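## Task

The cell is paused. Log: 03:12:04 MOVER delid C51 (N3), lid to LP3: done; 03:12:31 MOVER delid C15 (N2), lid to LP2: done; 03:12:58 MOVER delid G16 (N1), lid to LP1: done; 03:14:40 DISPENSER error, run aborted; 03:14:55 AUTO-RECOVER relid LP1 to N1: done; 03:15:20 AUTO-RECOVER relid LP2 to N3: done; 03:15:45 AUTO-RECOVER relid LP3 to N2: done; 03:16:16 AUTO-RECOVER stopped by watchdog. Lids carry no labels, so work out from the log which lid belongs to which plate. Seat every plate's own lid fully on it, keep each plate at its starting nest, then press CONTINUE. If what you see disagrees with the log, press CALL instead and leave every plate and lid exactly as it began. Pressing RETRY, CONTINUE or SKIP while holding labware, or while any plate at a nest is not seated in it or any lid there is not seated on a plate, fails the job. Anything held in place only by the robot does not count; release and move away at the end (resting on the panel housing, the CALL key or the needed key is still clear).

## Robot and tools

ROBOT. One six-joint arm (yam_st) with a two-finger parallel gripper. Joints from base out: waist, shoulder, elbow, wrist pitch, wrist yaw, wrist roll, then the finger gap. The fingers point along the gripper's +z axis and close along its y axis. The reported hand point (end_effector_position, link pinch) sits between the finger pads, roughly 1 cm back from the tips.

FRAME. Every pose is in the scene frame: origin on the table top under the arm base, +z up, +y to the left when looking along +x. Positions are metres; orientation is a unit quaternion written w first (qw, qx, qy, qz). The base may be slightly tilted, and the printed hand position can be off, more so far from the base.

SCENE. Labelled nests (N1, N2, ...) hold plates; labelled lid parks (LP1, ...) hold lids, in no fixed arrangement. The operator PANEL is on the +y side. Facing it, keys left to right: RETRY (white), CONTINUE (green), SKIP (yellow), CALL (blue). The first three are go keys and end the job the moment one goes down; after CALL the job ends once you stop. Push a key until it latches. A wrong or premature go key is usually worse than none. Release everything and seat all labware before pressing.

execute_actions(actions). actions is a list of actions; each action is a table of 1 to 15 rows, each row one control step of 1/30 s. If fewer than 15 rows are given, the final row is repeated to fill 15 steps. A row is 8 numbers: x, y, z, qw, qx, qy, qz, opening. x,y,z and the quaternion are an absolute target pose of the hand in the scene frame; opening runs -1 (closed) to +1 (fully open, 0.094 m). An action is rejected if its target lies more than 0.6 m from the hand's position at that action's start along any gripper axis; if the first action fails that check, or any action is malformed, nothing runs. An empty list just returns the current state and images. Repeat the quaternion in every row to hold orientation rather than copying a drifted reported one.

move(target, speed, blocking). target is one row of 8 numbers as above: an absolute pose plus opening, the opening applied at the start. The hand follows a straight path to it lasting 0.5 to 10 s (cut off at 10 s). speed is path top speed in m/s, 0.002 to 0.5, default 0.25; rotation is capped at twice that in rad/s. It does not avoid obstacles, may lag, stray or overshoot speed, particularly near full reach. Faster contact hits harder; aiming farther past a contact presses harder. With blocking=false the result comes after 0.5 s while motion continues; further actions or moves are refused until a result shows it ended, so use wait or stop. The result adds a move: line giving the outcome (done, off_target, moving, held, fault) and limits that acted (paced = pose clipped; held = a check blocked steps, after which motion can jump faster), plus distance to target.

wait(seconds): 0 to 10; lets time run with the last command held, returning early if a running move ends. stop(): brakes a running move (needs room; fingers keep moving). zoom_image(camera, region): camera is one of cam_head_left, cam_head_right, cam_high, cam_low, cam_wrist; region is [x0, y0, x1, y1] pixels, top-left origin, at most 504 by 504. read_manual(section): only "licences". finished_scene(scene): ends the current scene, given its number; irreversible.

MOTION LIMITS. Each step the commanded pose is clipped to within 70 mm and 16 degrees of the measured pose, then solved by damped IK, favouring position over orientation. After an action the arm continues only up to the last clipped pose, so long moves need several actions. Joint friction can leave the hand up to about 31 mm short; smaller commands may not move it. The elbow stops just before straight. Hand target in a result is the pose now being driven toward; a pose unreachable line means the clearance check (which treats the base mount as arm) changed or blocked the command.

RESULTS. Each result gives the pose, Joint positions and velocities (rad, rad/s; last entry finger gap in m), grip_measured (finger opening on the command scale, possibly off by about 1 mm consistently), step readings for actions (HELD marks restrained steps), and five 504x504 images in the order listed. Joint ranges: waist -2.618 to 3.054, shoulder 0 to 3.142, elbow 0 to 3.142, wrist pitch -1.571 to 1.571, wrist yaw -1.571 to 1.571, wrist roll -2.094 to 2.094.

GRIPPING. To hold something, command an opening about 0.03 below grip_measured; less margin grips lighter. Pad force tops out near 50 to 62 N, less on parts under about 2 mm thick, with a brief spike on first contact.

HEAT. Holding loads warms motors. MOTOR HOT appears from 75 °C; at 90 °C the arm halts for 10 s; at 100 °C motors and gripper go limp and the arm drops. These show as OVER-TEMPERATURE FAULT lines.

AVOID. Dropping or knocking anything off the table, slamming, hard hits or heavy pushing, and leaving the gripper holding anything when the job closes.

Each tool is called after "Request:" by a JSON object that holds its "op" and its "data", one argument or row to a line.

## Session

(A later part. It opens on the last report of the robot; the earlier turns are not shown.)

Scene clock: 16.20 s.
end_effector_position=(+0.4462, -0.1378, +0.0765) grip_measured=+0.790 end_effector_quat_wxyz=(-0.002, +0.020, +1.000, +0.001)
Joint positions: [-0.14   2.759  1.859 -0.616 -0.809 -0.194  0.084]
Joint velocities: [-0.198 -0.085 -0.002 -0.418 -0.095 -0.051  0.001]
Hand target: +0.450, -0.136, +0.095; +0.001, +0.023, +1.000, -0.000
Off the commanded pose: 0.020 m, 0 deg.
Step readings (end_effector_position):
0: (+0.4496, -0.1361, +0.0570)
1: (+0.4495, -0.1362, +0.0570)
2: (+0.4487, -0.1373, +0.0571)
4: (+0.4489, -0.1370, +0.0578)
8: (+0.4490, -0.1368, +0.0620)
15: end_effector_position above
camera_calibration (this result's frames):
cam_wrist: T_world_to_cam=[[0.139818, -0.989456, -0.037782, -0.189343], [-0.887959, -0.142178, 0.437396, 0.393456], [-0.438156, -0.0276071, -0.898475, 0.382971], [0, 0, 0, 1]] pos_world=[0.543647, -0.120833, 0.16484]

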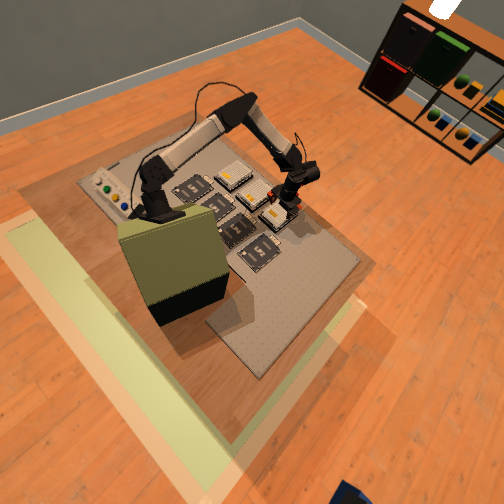

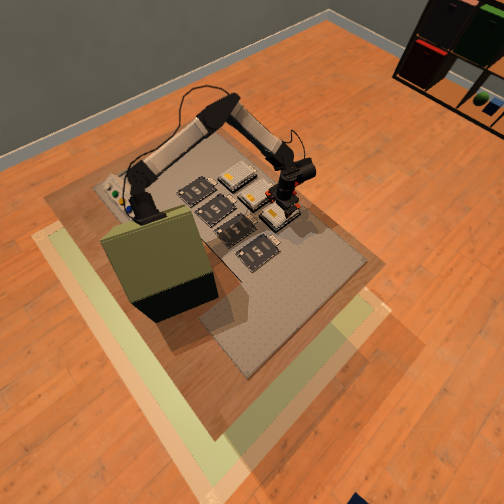

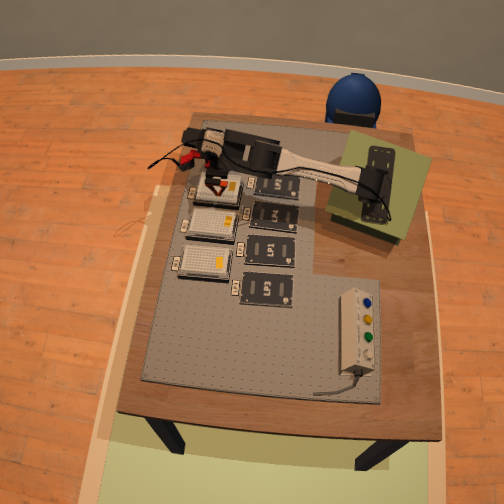

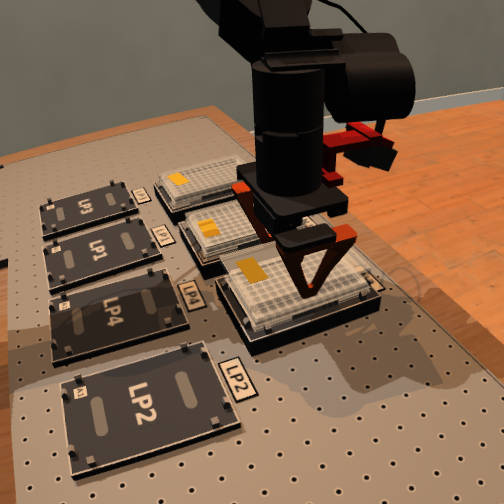

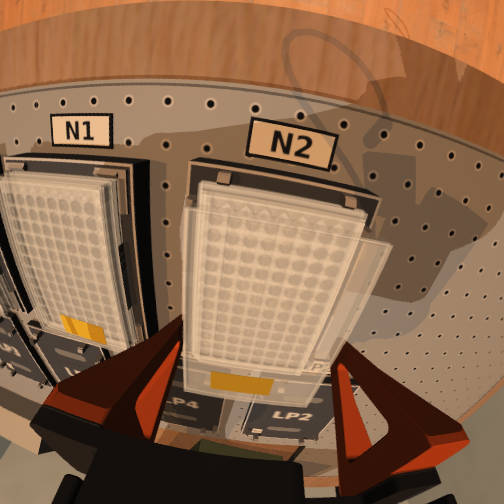

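Request:
{"op": "move", "data": {
  "target": [0.270,-0.068,0.10,0,0.023,0.9997,0,0.76],
  "speed": 0.25
}}

Scene clock: 18.20 s.
end_effector_position=(+0.2762, -0.0731, +0.1000) grip_measured=+0.790 end_effector_quat_wxyz=(+0.002, +0.026, +1.000, +0.000)
Joint positions: [-0.141  2.27   0.825 -0.062 -0.81  -0.176  0.084]
Joint velocities: [ 0.007 -0.012 -0.007 -0.051 -0.007 -0.022 -0.001]
Hand target: +0.271, -0.068, +0.099; -0.000, +0.023, +1.000, +0.000
Off the commanded pose: 0.008 m, 0 deg.
move: done
camera_calibration (this result's frames):
cam_wrist: T_world_to_cam=[[0.127472, -0.991197, -0.0357631, -0.0975921], [-0.892893, -0.13038, 0.430979, 0.244237], [-0.431848, -0.0230052, -0.901653, 0.330357], [0, 0, 0, 1]] pos_world=[0.373182, -0.0572895, 0.189117]

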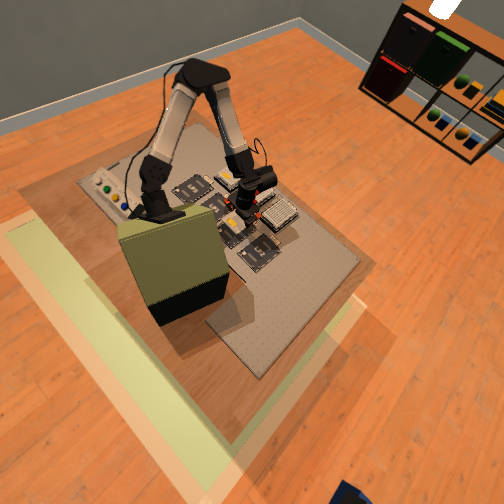

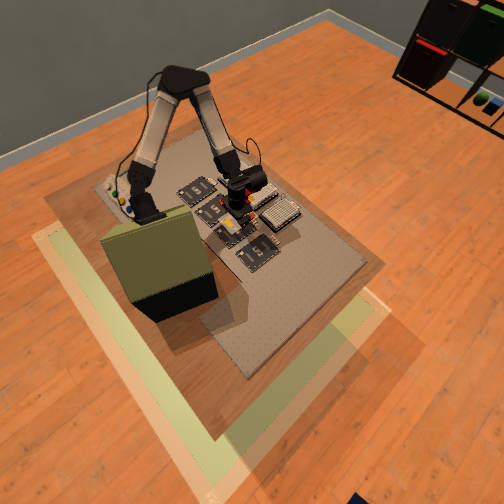

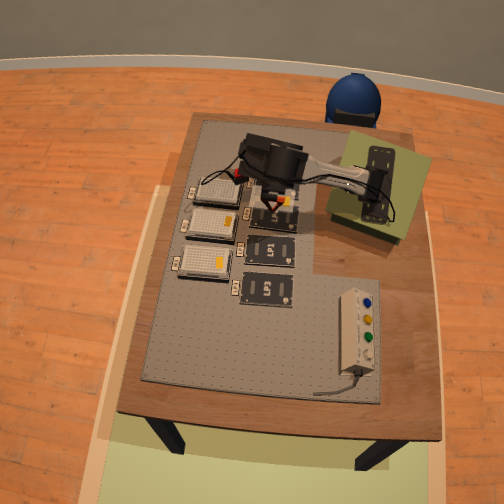

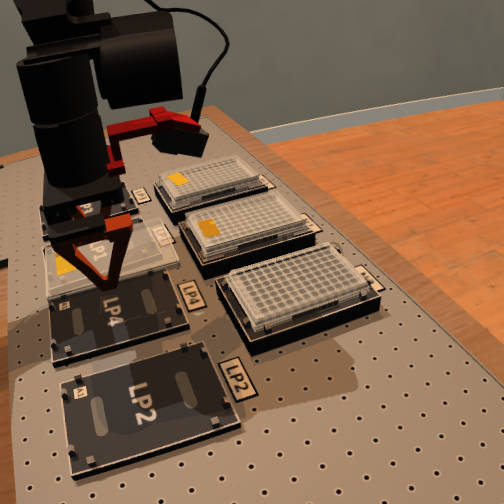

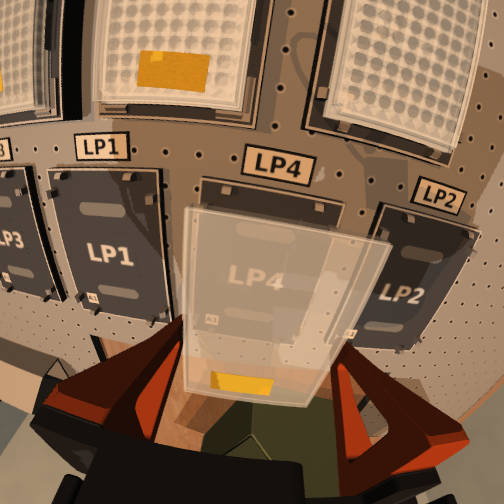

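Request:
{"op": "execute_actions", "data": {
  "actions": [
    [[0.281,-0.058,0.097,0,0.045,0.999,0,0.76],[0.248,-0.088,0.093,0,-0.020,0.9998,0,0.76],[0.292,-0.048,0.089,0,0.066,0.9978,0,0.76],[0.248,-0.088,0.085,0,-0.020,0.9998,0,0.76],[0.292,-0.048,0.081,0,0.066,0.9978,0,0.76],[0.248,-0.088,0.077,0,-0.020,0.9998,0,0.76],[0.292,-0.048,0.073,0,0.066,0.9978,0,0.76],[0.248,-0.088,0.069,0,-0.020,0.9998,0,0.76],[0.292,-0.048,0.066,0,0.066,0.9978,0,0.76],[0.248,-0.088,0.063,0,-0.020,0.9998,0,0.76],[0.292,-0.048,0.060,0,0.066,0.9978,0,0.76],[0.248,-0.088,0.058,0,-0.020,0.9998,0,0.76],[0.292,-0.048,0.056,0,0.066,0.9978,0,0.76],[0.248,-0.088,0.055,0,-0.020,0.9998,0,0.76],[0.270,-0.068,0.055,0,0.023,0.9997,0,0.76]],
    [[0.281,-0.058,0.055,0,0.045,0.999,0,0.76],[0.248,-0.088,0.055,0,-0.020,0.9998,0,0.76],[0.292,-0.048,0.055,0,0.066,0.9978,0,0.76],[0.248,-0.088,0.055,0,-0.020,0.9998,0,0.76],[0.292,-0.048,0.055,0,0.066,0.9978,0,0.76],[0.248,-0.088,0.055,0,-0.020,0.9998,0,0.76],[0.292,-0.048,0.055,0,0.066,0.9978,0,0.76],[0.248,-0.088,0.055,0,-0.020,0.9998,0,0.76],[0.292,-0.048,0.055,0,0.066,0.9978,0,0.76],[0.248,-0.088,0.055,0,-0.020,0.9998,0,0.76],[0.292,-0.048,0.055,0,0.066,0.9978,0,0.76],[0.248,-0.088,0.055,0,-0.020,0.9998,0,0.76],[0.292,-0.048,0.055,0,0.066,0.9978,0,0.76],[0.248,-0.088,0.055,0,-0.020,0.9998,0,0.76],[0.270,-0.068,0.055,0,0.023,0.9997,0,0.76]]
  ]
}}

Request:
{"op": "zoom_image", "data": {
  "camera": "cam_wrist",
  "region": [140,140,420,420]
}}

Request:
{"op": "zoom_image", "data": {
  "camera": "cam_low",
  "region": [240,240,390,350]
}}

Scene clock: 20.57 s.
end_effector_position=(+0.2693, -0.0686, +0.0552) grip_measured=+0.790 end_effector_quat_wxyz=(-0.002, +0.016, +1.000, +0.001)
Joint positions: [-0.02   2.382  0.802  0.188 -0.796 -0.03   0.084]
Joint velocities: [-0.061  0.002 -0.017 -0.007  0.051  0.11  -0.001]
Hand target: +0.270, -0.068, +0.055; +0.000, +0.023, +1.000, -0.000
Off the commanded pose: 0.001 m, 1 deg.
Step readings (end_effector_position; steps 1 to 15: 1st action; 16 to 30: 2nd action):
0: (+0.2766, -0.0732, +0.1000)
1: (+0.2769, -0.0724, +0.0998)
2: (+0.2763, -0.0724, +0.0991)
4: (+0.2739, -0.0710, +0.0958)
8: (+0.2695, -0.0673, +0.0837)
15: (+0.2670, -0.0674, +0.0622)
16: (+0.2664, -0.0676, +0.0611)
17: (+0.2657, -0.0682, +0.0600)
19: (+0.2662, -0.0686, +0.0583)
23: (+0.2669, -0.0686, +0.0561)
30: end_effector_position above
camera_calibration (this result's frames):
cam_wrist: T_world_to_cam=[[0.14745, -0.988318, -0.0385534, -0.0989306], [-0.886865, -0.14937, 0.437217, 0.254658], [-0.437868, -0.0302761, -0.898529, 0.288014], [0, 0, 0, 1]] pos_world=[0.366547, -0.0510168, 0.143634]

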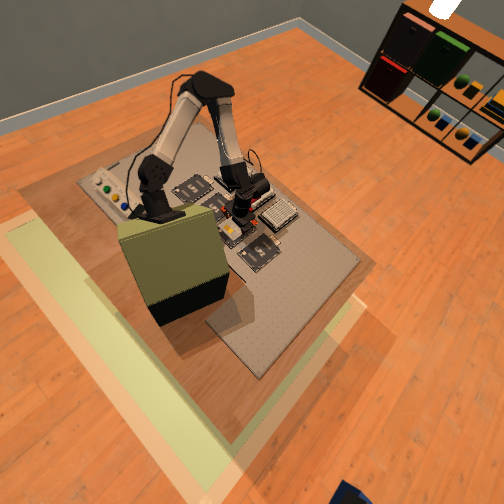

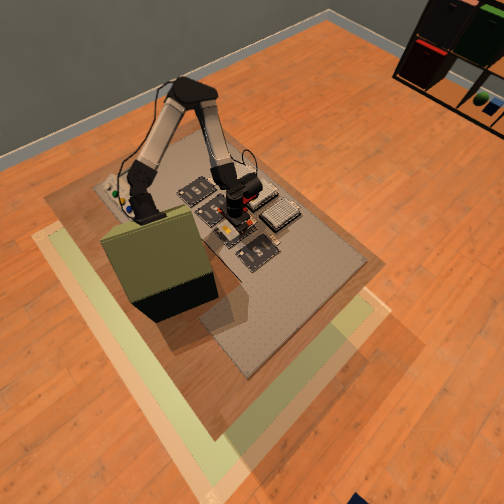

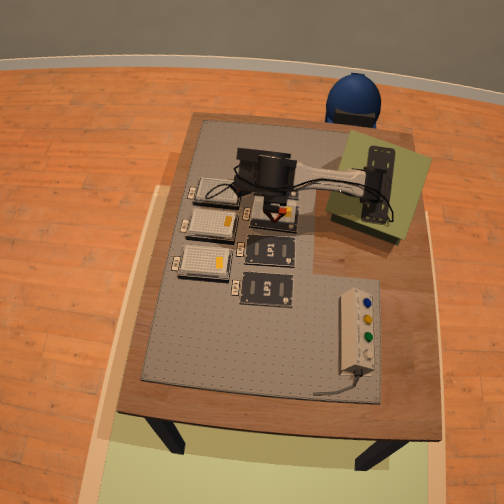

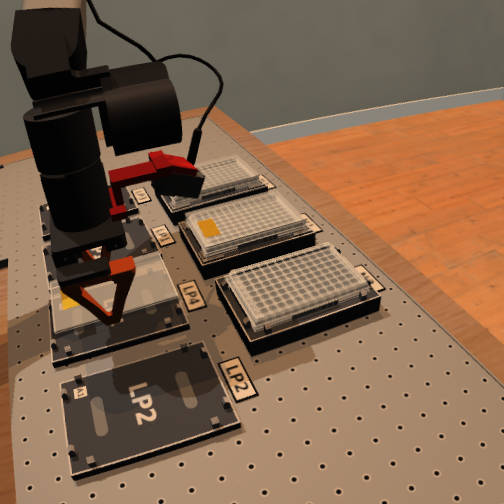

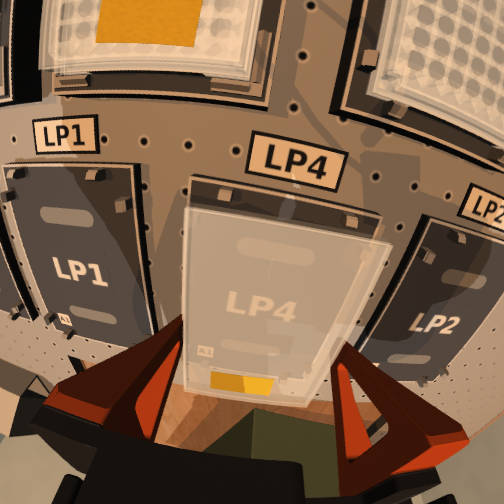

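Region (140, 140, 420, 420) of cam_wrist's 504x504 image, scaled by 1.800, with more detail than that image has.

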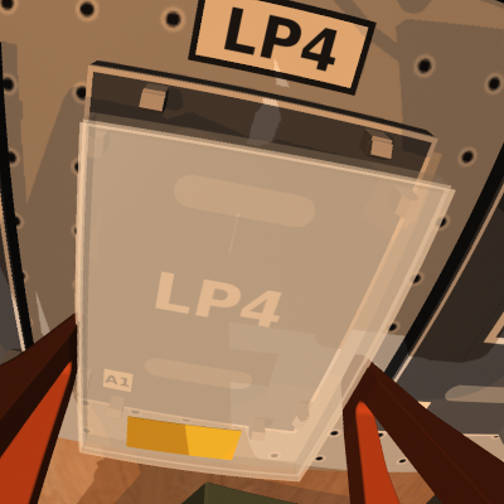

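Region (240, 240, 390, 350) of cam_low's 504x504 image, scaled by 3.360, with more detail than that image has; it fills the top 370 rows of this view, and the rest is white.

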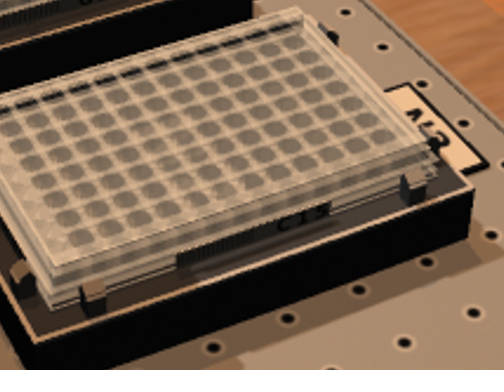

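Request:
{"op": "zoom_image", "data": {
  "camera": "cam_low",
  "region": [30,230,210,380]
}}

Region (30, 230, 210, 380) of cam_low's 504x504 image, scaled by 2.800, with more detail than that image has.

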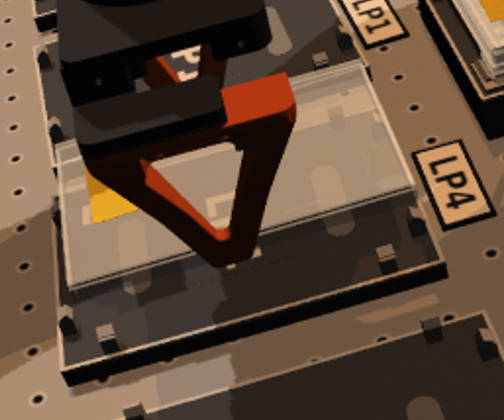

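Request:
{"op": "execute_actions", "data": {
  "actions": [
    [[0.280,-0.059,0.054,0,0.045,0.999,0,0.76],[0.247,-0.089,0.053,0,-0.020,0.9998,0,0.76],[0.291,-0.049,0.052,0,0.066,0.9978,0,0.76],[0.247,-0.089,0.051,0,-0.020,0.9998,0,0.76],[0.291,-0.049,0.050,0,0.066,0.9978,0,0.76],[0.247,-0.089,0.049,0,-0.020,0.9998,0,0.76],[0.291,-0.049,0.048,0,0.066,0.9978,0,0.76],[0.247,-0.089,0.047,0,-0.020,0.9998,0,0.76],[0.291,-0.049,0.046,0,0.066,0.9978,0,0.76],[0.247,-0.089,0.045,0,-0.020,0.9998,0,0.76],[0.291,-0.049,0.044,0,0.066,0.9978,0,0.76],[0.247,-0.089,0.044,0,-0.020,0.9998,0,0.76],[0.291,-0.049,0.044,0,0.066,0.9978,0,0.76],[0.247,-0.089,0.044,0,-0.020,0.9998,0,0.76],[0.269,-0.069,0.044,0,0.023,0.9997,0,0.76]]
  ]
}}

Request:
{"op": "zoom_image", "data": {
  "camera": "cam_wrist",
  "region": [140,140,420,420]
}}

Request:
{"op": "zoom_image", "data": {
  "camera": "cam_low",
  "region": [30,230,210,380]
}}

Scene clock: 24.30 s.
end_effector_position=(+0.2678, -0.0703, +0.0454) grip_measured=+0.790 end_effector_quat_wxyz=(-0.002, +0.017, +1.000, +0.001)
Joint positions: [ 0.001  2.417  0.807  0.239 -0.791  0.002  0.084]
Joint velocities: [-0.022 -0.012  0.002  0.007  0.095  0.212 -0.   ]
Hand target: +0.269, -0.069, +0.044; -0.000, +0.023, +1.000, +0.000
Off the commanded pose: 0.002 m, 1 deg.
Step readings (end_effector_position):
0: (+0.2695, -0.0688, +0.0553)
1: (+0.2694, -0.0685, +0.0550)
2: (+0.2689, -0.0693, +0.0546)
4: (+0.2674, -0.0699, +0.0534)
8: (+0.2669, -0.0700, +0.0503)
15: end_effector_position above
camera_calibration (this result's frames):
cam_wrist: T_world_to_cam=[[0.144694, -0.988738, -0.0382307, -0.100044], [-0.88728, -0.146753, 0.437261, 0.25774], [-0.437947, -0.0293475, -0.898522, 0.278605], [0, 0, 0, 1]] pos_world=[0.365178, -0.0529165, 0.133808]

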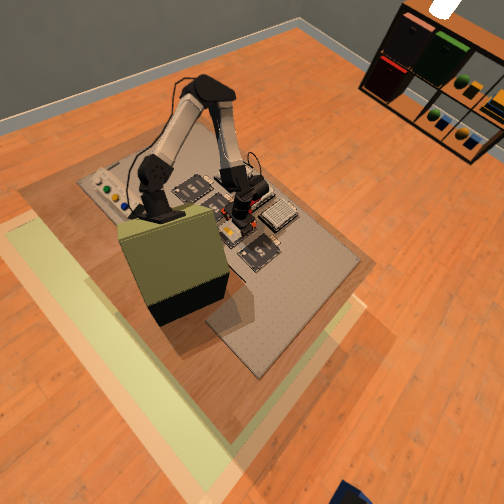

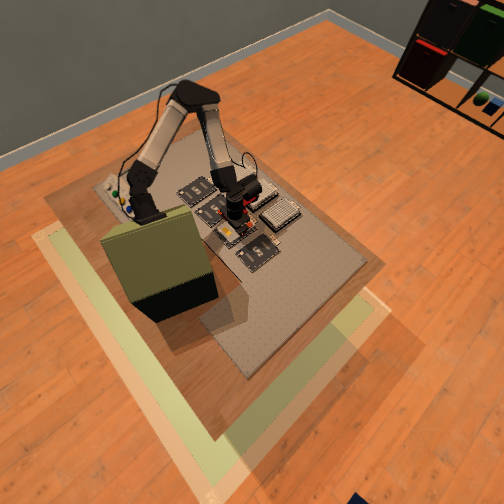

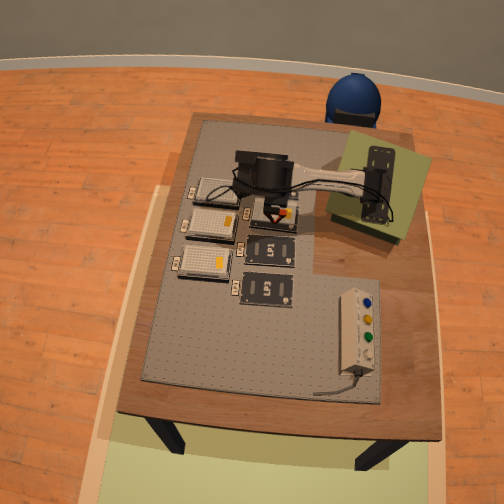

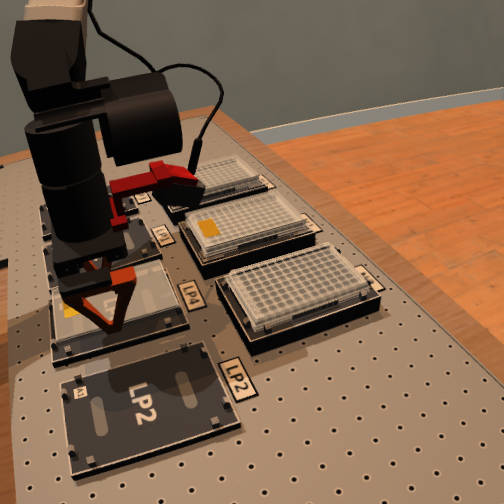

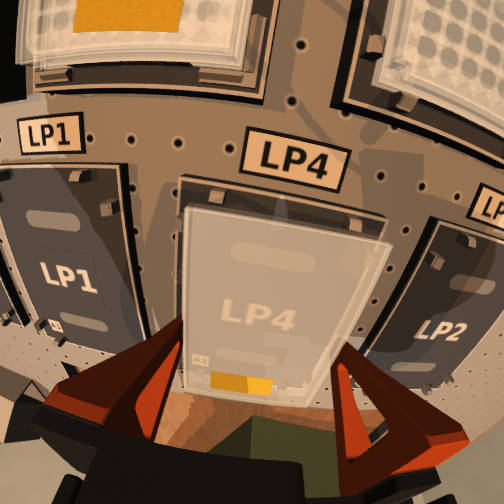

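Region (140, 140, 420, 420) of cam_wrist's 504x504 image, scaled by 1.800, with more detail than that image has.

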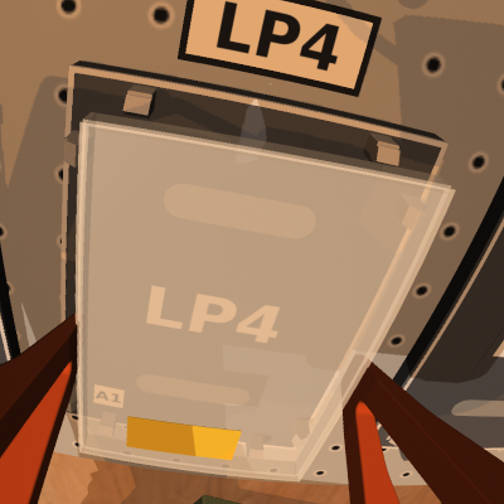

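Region (30, 230, 210, 380) of cam_low's 504x504 image, scaled by 2.800, with more detail than that image has.

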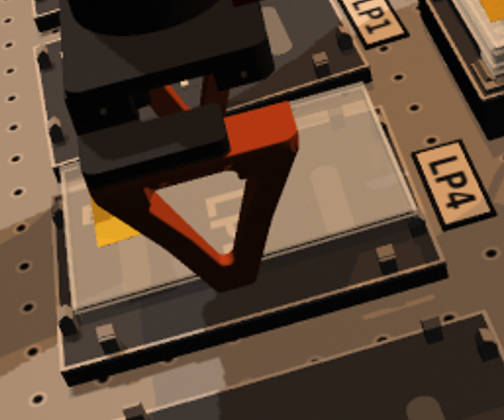

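Request:
{"op": "execute_actions", "data": {
  "actions": [
    [[0.278,-0.057,0.045,0,0.045,0.999,0,0.76],[0.2445,-0.087,0.045,0,-0.020,0.9998,0,0.76],[0.2885,-0.047,0.045,0,0.066,0.9978,0,0.76],[0.2445,-0.087,0.045,0,-0.020,0.9998,0,0.76],[0.2885,-0.047,0.045,0,0.066,0.9978,0,0.76],[0.2445,-0.087,0.045,0,-0.020,0.9998,0,0.76],[0.2885,-0.047,0.0445,0,0.066,0.9978,0,0.76],[0.2445,-0.087,0.044,0,-0.020,0.9998,0,0.76],[0.2885,-0.047,0.0435,0,0.066,0.9978,0,0.76],[0.2445,-0.087,0.043,0,-0.020,0.9998,0,0.76],[0.2885,-0.047,0.0425,0,0.066,0.9978,0,0.76],[0.2445,-0.087,0.042,0,-0.020,0.9998,0,0.76],[0.2885,-0.047,0.0415,0,0.066,0.9978,0,0.76],[0.2445,-0.087,0.041,0,-0.020,0.9998,0,0.76],[0.2665,-0.0675,0.041,0,0.023,0.9997,0,0.76]],
    [[0.278,-0.057,0.0405,0,0.045,0.999,0,0.76],[0.2445,-0.087,0.040,0,-0.020,0.9998,0,0.76],[0.2885,-0.047,0.0395,0,0.066,0.9978,0,0.76],[0.2445,-0.087,0.039,0,-0.020,0.9998,0,0.76],[0.2885,-0.047,0.0385,0,0.066,0.9978,0,0.76],[0.2445,-0.087,0.038,0,-0.020,0.9998,0,0.76],[0.2885,-0.047,0.0375,0,0.066,0.9978,0,0.76],[0.2445,-0.087,0.037,0,-0.020,0.9998,0,0.76],[0.2885,-0.047,0.0365,0,0.066,0.9978,0,0.76],[0.2445,-0.087,0.036,0,-0.020,0.9998,0,0.76],[0.2885,-0.047,0.036,0,0.066,0.9978,0,0.76],[0.2445,-0.087,0.036,0,-0.020,0.9998,0,0.76],[0.2885,-0.047,0.036,0,0.066,0.9978,0,0.76],[0.2445,-0.087,0.036,0,-0.020,0.9998,0,0.76],[0.2665,-0.0675,0.036,0,0.023,0.9997,0,0.76]]
  ]
}}

Request:
{"op": "zoom_image", "data": {
  "camera": "cam_low",
  "region": [30,230,210,380]
}}

Scene clock: 26.90 s.
end_effector_position=(+0.2645, -0.0681, +0.0368) grip_measured=+0.790 end_effector_quat_wxyz=(-0.003, +0.023, +1.000, +0.001)
Joint positions: [ 0.028  2.438  0.798  0.293 -0.786  0.048  0.084]
Joint velocities: [-0.027  0.066 -0.002 -0.037 -0.11   0.212 -0.001]
Hand target: +0.267, -0.068, +0.036; -0.000, +0.023, +1.000, -0.000
Off the commanded pose: 0.002 m, 0 deg.
Step readings (end_effector_position; steps 1 to 15: 1st action; 16 to 30: 2nd action):
0: (+0.2683, -0.0704, +0.0453)
1: (+0.2688, -0.0697, +0.0453)
2: (+0.2683, -0.0697, +0.0451)
4: (+0.2672, -0.0689, +0.0452)
8: (+0.2665, -0.0675, +0.0451)
15: (+0.2663, -0.0677, +0.0423)
16: (+0.2653, -0.0677, +0.0422)
17: (+0.2652, -0.0681, +0.0415)
19: (+0.2649, -0.0683, +0.0405)
23: (+0.2647, -0.0682, +0.0389)
30: end_effector_position above
camera_calibration (this result's frames):
cam_wrist: T_world_to_cam=[[0.13391, -0.990247, -0.0384458, -0.0949663], [-0.888, -0.137124, 0.438922, 0.259661], [-0.439914, -0.0246363, -0.897702, 0.270278], [0, 0, 0, 1]] pos_world=[0.362195, -0.0517757, 0.125007]

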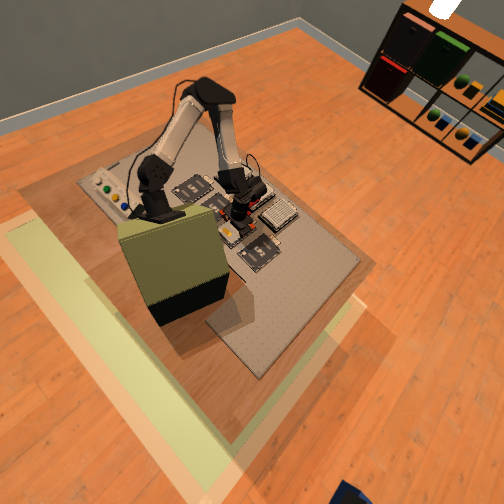

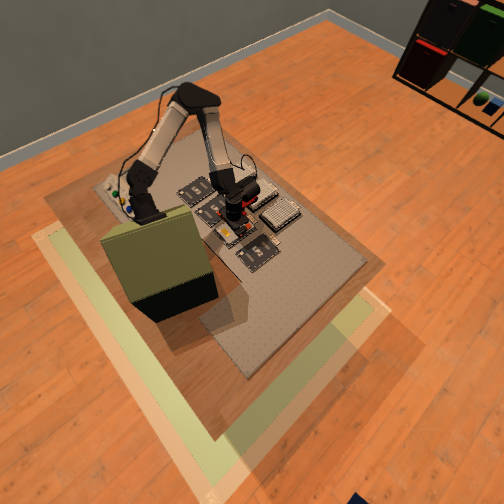

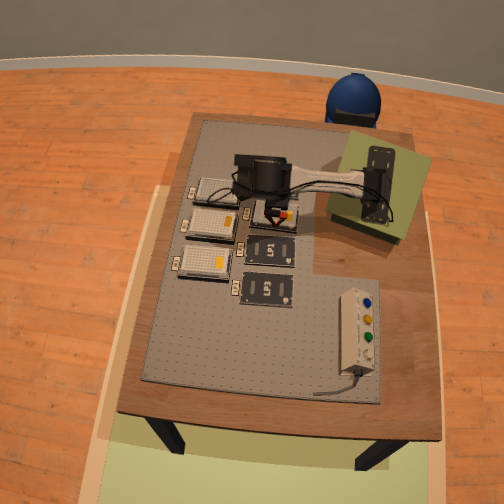

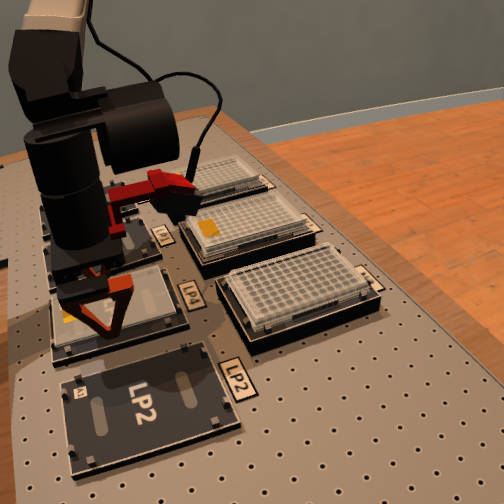

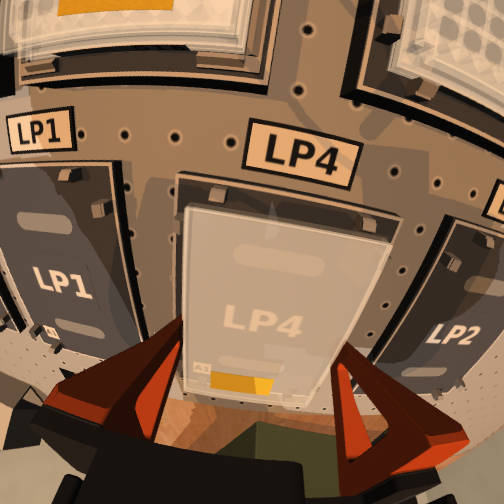

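Region (30, 230, 210, 380) of cam_low's 504x504 image, scaled by 2.800, with more detail than that image has.

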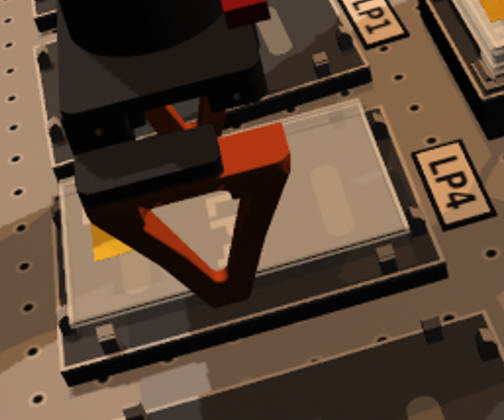

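Request:
{"op": "execute_actions", "data": {
  "actions": [
    [[0.2645,-0.0681,0.0365,0,0.023,0.9997,0,0.78],[0.2645,-0.0681,0.0365,0,0.023,0.9997,0,0.80],[0.2645,-0.0681,0.0365,0,0.023,0.9997,0,0.82],[0.2645,-0.0681,0.0365,0,0.023,0.9997,0,0.84],[0.2645,-0.0681,0.0365,0,0.023,0.9997,0,0.87],[0.2645,-0.0681,0.0365,0,0.023,0.9997,0,0.9],[0.2645,-0.0681,0.0365,0,0.023,0.9997,0,0.95],[0.2645,-0.0681,0.0365,0,0.023,0.9997,0,1]],
    [[0.2645,-0.0681,0.0365,0,0.023,0.9997,0,1]]
  ]
}}

Request:
{"op": "zoom_image", "data": {
  "camera": "cam_low",
  "region": [30,230,210,380]
}}

Request:
{"op": "zoom_image", "data": {
  "camera": "cam_wrist",
  "region": [140,140,420,420]
}}

Scene clock: 28.43 s.
end_effector_position=(+0.2649, -0.0681, +0.0367) grip_measured=+1.000 end_effector_quat_wxyz=(-0.002, +0.025, +1.000, +0.001)
Joint positions: [ 0.028  2.438  0.798  0.295 -0.786  0.053  0.094]
Joint velocities: [-0.007 -0.012 -0.012 -0.037 -0.037 -0.051  0.   ]
Hand target: +0.265, -0.068, +0.037; -0.000, +0.023, +1.000, +0.000
Off the commanded pose: 0.000 m, 0 deg.
Step readings (end_effector_position; steps 1 to 15: 1st action; 16 to 30: 2nd action):
0: (+0.2649, -0.0681, +0.0367)
1: (+0.2649, -0.0681, +0.0367)
2: (+0.2649, -0.0681, +0.0367)
4: (+0.2649, -0.0681, +0.0367)
8: (+0.2649, -0.0681, +0.0367)
15: (+0.2649, -0.0681, +0.0367)
16: (+0.2649, -0.0681, +0.0367)
17: (+0.2649, -0.0681, +0.0367)
19: (+0.2649, -0.0681, +0.0367)
23: (+0.2649, -0.0681, +0.0367)
30: end_effector_position above
camera_calibration (this result's frames):
cam_wrist: T_world_to_cam=[[0.130282, -0.990725, -0.0385997, -0.0940802], [-0.88921, -0.133975, 0.437442, 0.260631], [-0.438556, -0.0226674, -0.898418, 0.270199], [0, 0, 0, 1]] pos_world=[0.36251, -0.0521648, 0.125109]

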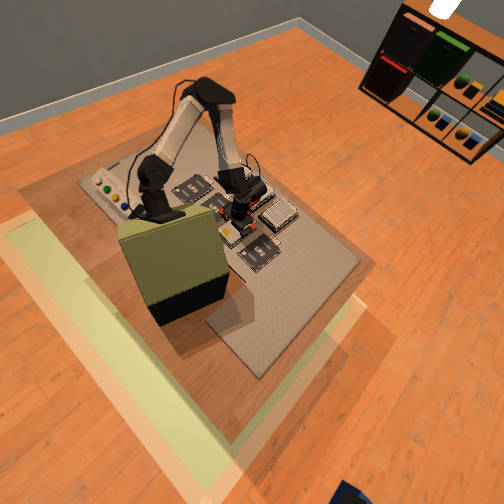

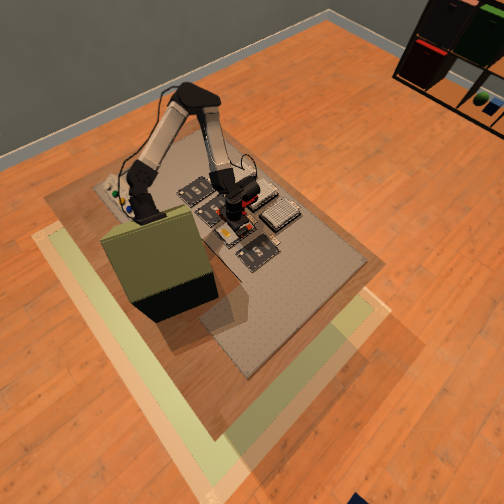

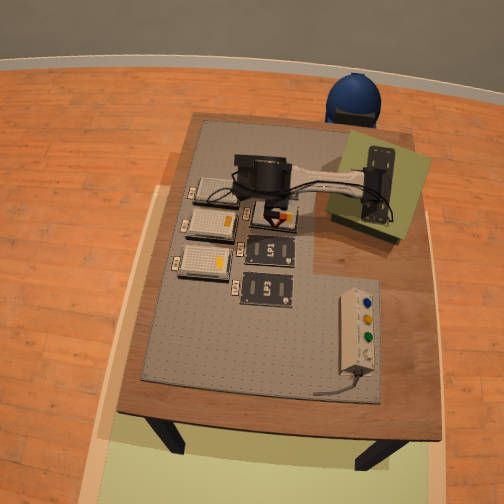

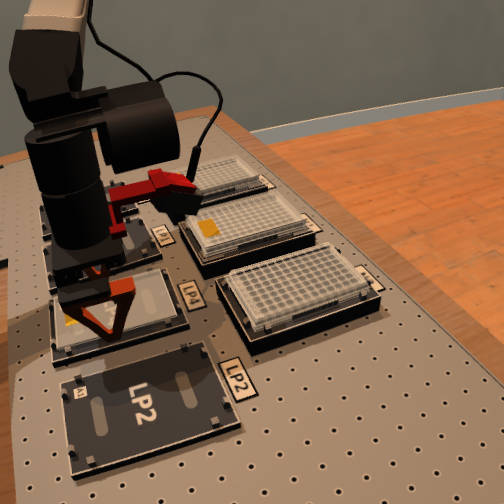

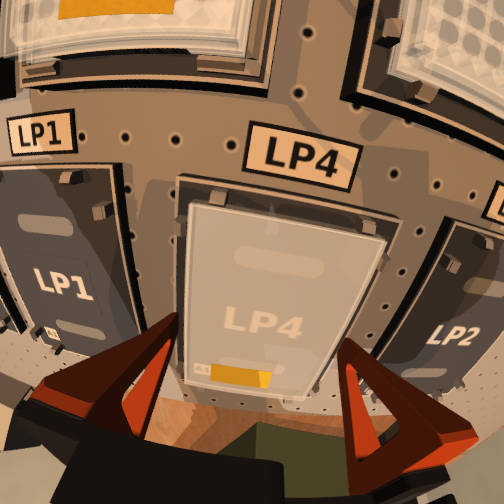

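Region (30, 230, 210, 380) of cam_low's 504x504 image, scaled by 2.800, with more detail than that image has.

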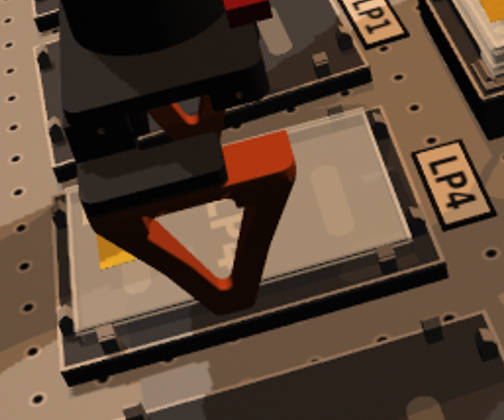

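Region (140, 140, 420, 420) of cam_wrist's 504x504 image, scaled by 1.800, with more detail than that image has.

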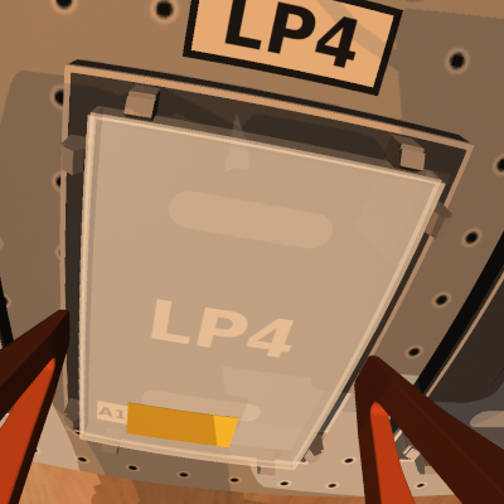

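Request:
{"op": "execute_actions", "data": {
  "actions": [
    [[0.272,-0.062,0.041,0,0.023,0.9997,0,1],[0.255,-0.076,0.046,0,0.023,0.9997,0,1],[0.274,-0.060,0.052,0,0.023,0.9997,0,1],[0.255,-0.076,0.058,0,0.023,0.9997,0,1],[0.274,-0.060,0.064,0,0.023,0.9997,0,1],[0.265,-0.068,0.070,0,0.023,0.9997,0,1],[0.265,-0.068,0.077,0,0.023,0.9997,0,1],[0.265,-0.068,0.084,0,0.023,0.9997,0,1],[0.265,-0.068,0.091,0,0.023,0.9997,0,1],[0.265,-0.068,0.098,0,0.023,0.9997,0,1],[0.265,-0.068,0.105,0,0.023,0.9997,0,1],[0.265,-0.068,0.11,0,0.023,0.9997,0,1],[0.265,-0.068,0.11,0,0.023,0.9997,0,1],[0.265,-0.068,0.11,0,0.023,0.9997,0,1],[0.265,-0.068,0.11,0,0.023,0.9997,0,1]]
  ]
}}

Request:
{"op": "move", "data": {
  "target": [0.449,0.1325,0.10,0,0.027,0.9996,0,1],
  "speed": 0.3
}}

Scene clock: 30.10 s.
end_effector_position=(+0.2894, -0.0732, +0.1076) grip_measured=+1.000 end_effector_quat_wxyz=(+0.041, +0.011, +0.999, -0.011)
Joint positions: [-0.15   2.229  0.78   0.051 -0.803 -0.134  0.094]
Joint velocities: [-0.178 -0.178 -0.017 -0.491 -0.022 -0.432  0.   ]
Hand target: +0.266, -0.067, +0.110; +0.006, +0.024, +1.000, +0.001
Off the commanded pose: 0.025 m, 5 deg.
Step readings (end_effector_position):
0: (+0.2649, -0.0681, +0.0367)
1: (+0.2650, -0.0679, +0.0370)
2: (+0.2654, -0.0681, +0.0376)
4: (+0.2663, -0.0682, +0.0420)
8: (+0.2774, -0.0685, +0.0634)
15: end_effector_position above
camera_calibration (this result's frames):
cam_wrist: T_world_to_cam=[[0.158714, -0.987324, -0.000628994, -0.111706], [-0.919691, -0.148073, 0.363651, 0.266482], [-0.359135, -0.0571379, -0.931535, 0.322511], [0, 0, 0, 1]] pos_world=[0.378635, -0.0524037, 0.203454]

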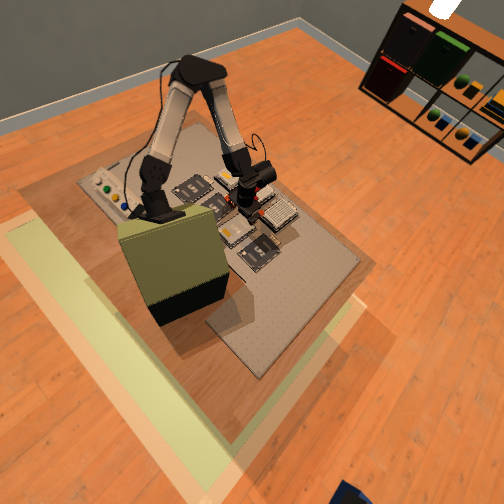

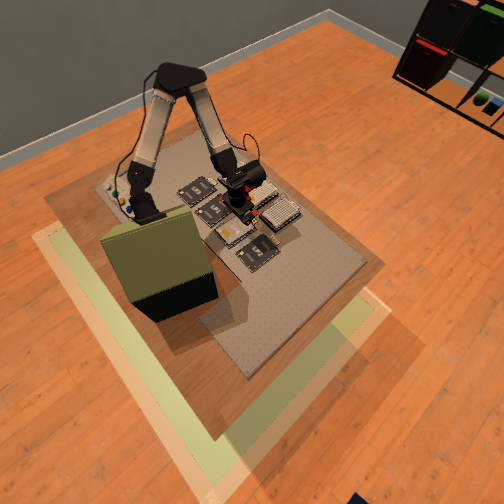

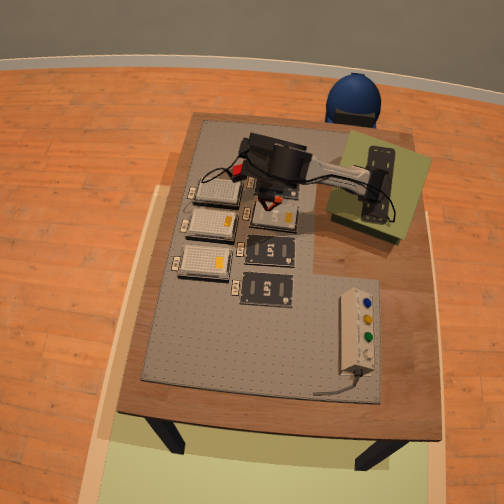

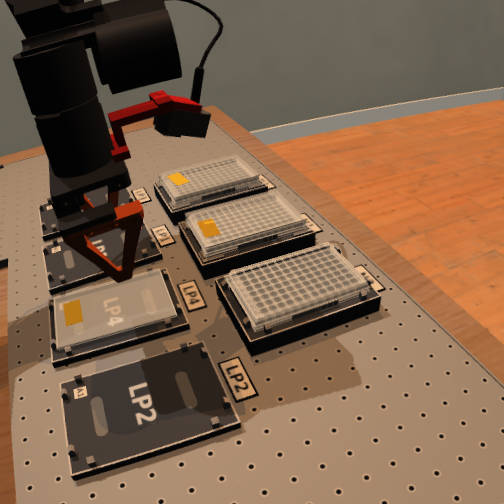

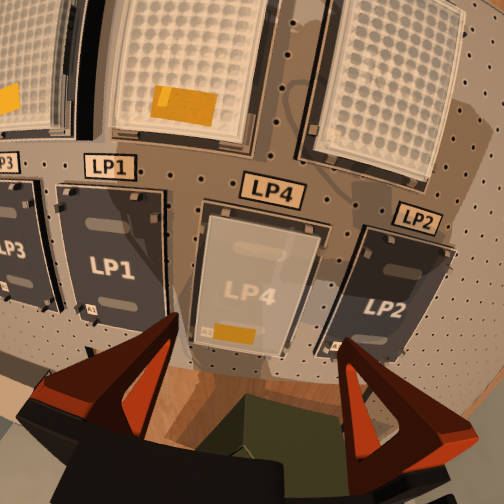

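Scene clock: 31.77 s.
end_effector_position=(+0.4456, +0.1307, +0.1019) grip_measured=+1.000 end_effector_quat_wxyz=(+0.003, +0.025, +1.000, +0.002)
Joint positions: [ 0.25   2.114  1.522 -0.542 -0.714  0.351  0.094]
Joint velocities: [-0.002  0.012  0.007  0.007  0.037 -0.095  0.   ]
Hand target: +0.449, +0.133, +0.101; +0.002, +0.027, +1.000, -0.001
Off the commanded pose: 0.004 m, 0 deg.
move: done
camera_calibration (this result's frames):
cam_wrist: T_world_to_cam=[[0.129349, -0.990796, -0.0399006, 0.0823974], [-0.893332, -0.133901, 0.428986, 0.422094], [-0.43038, -0.0198444, -0.90243, 0.408879], [0, 0, 0, 1]] pos_world=[0.542386, 0.146272, 0.1912]

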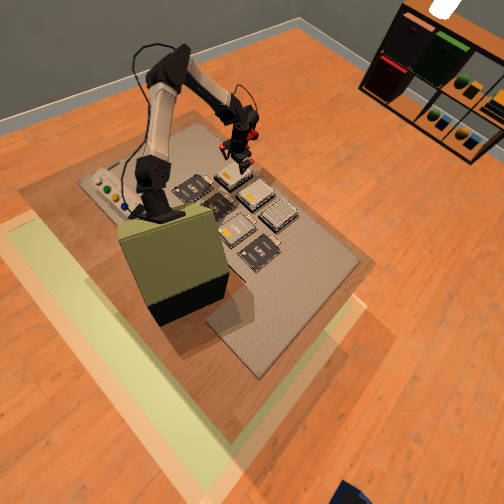

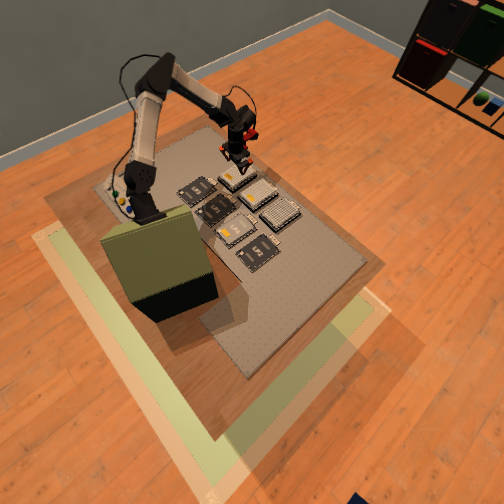

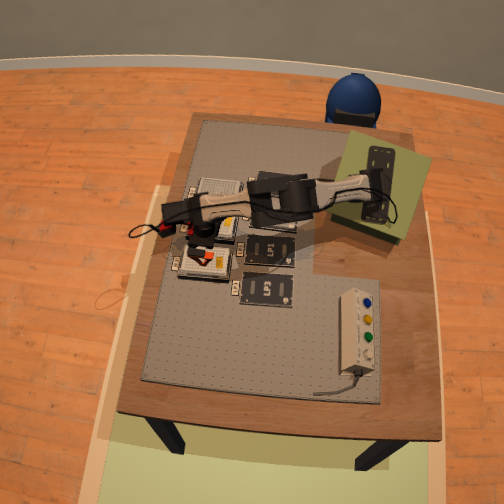

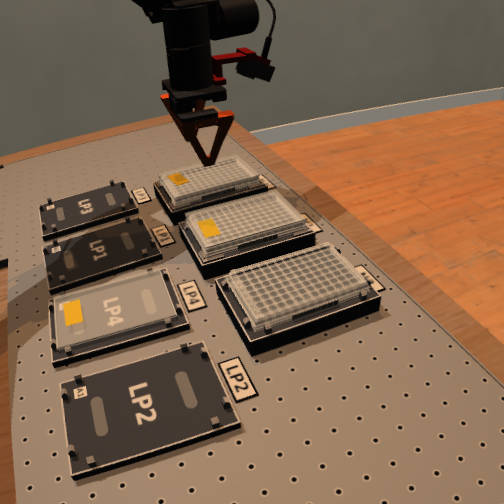

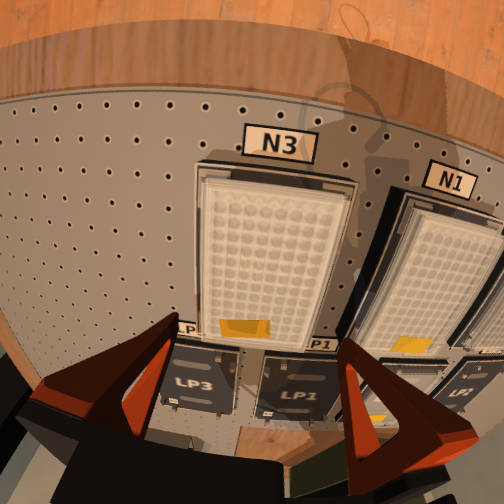

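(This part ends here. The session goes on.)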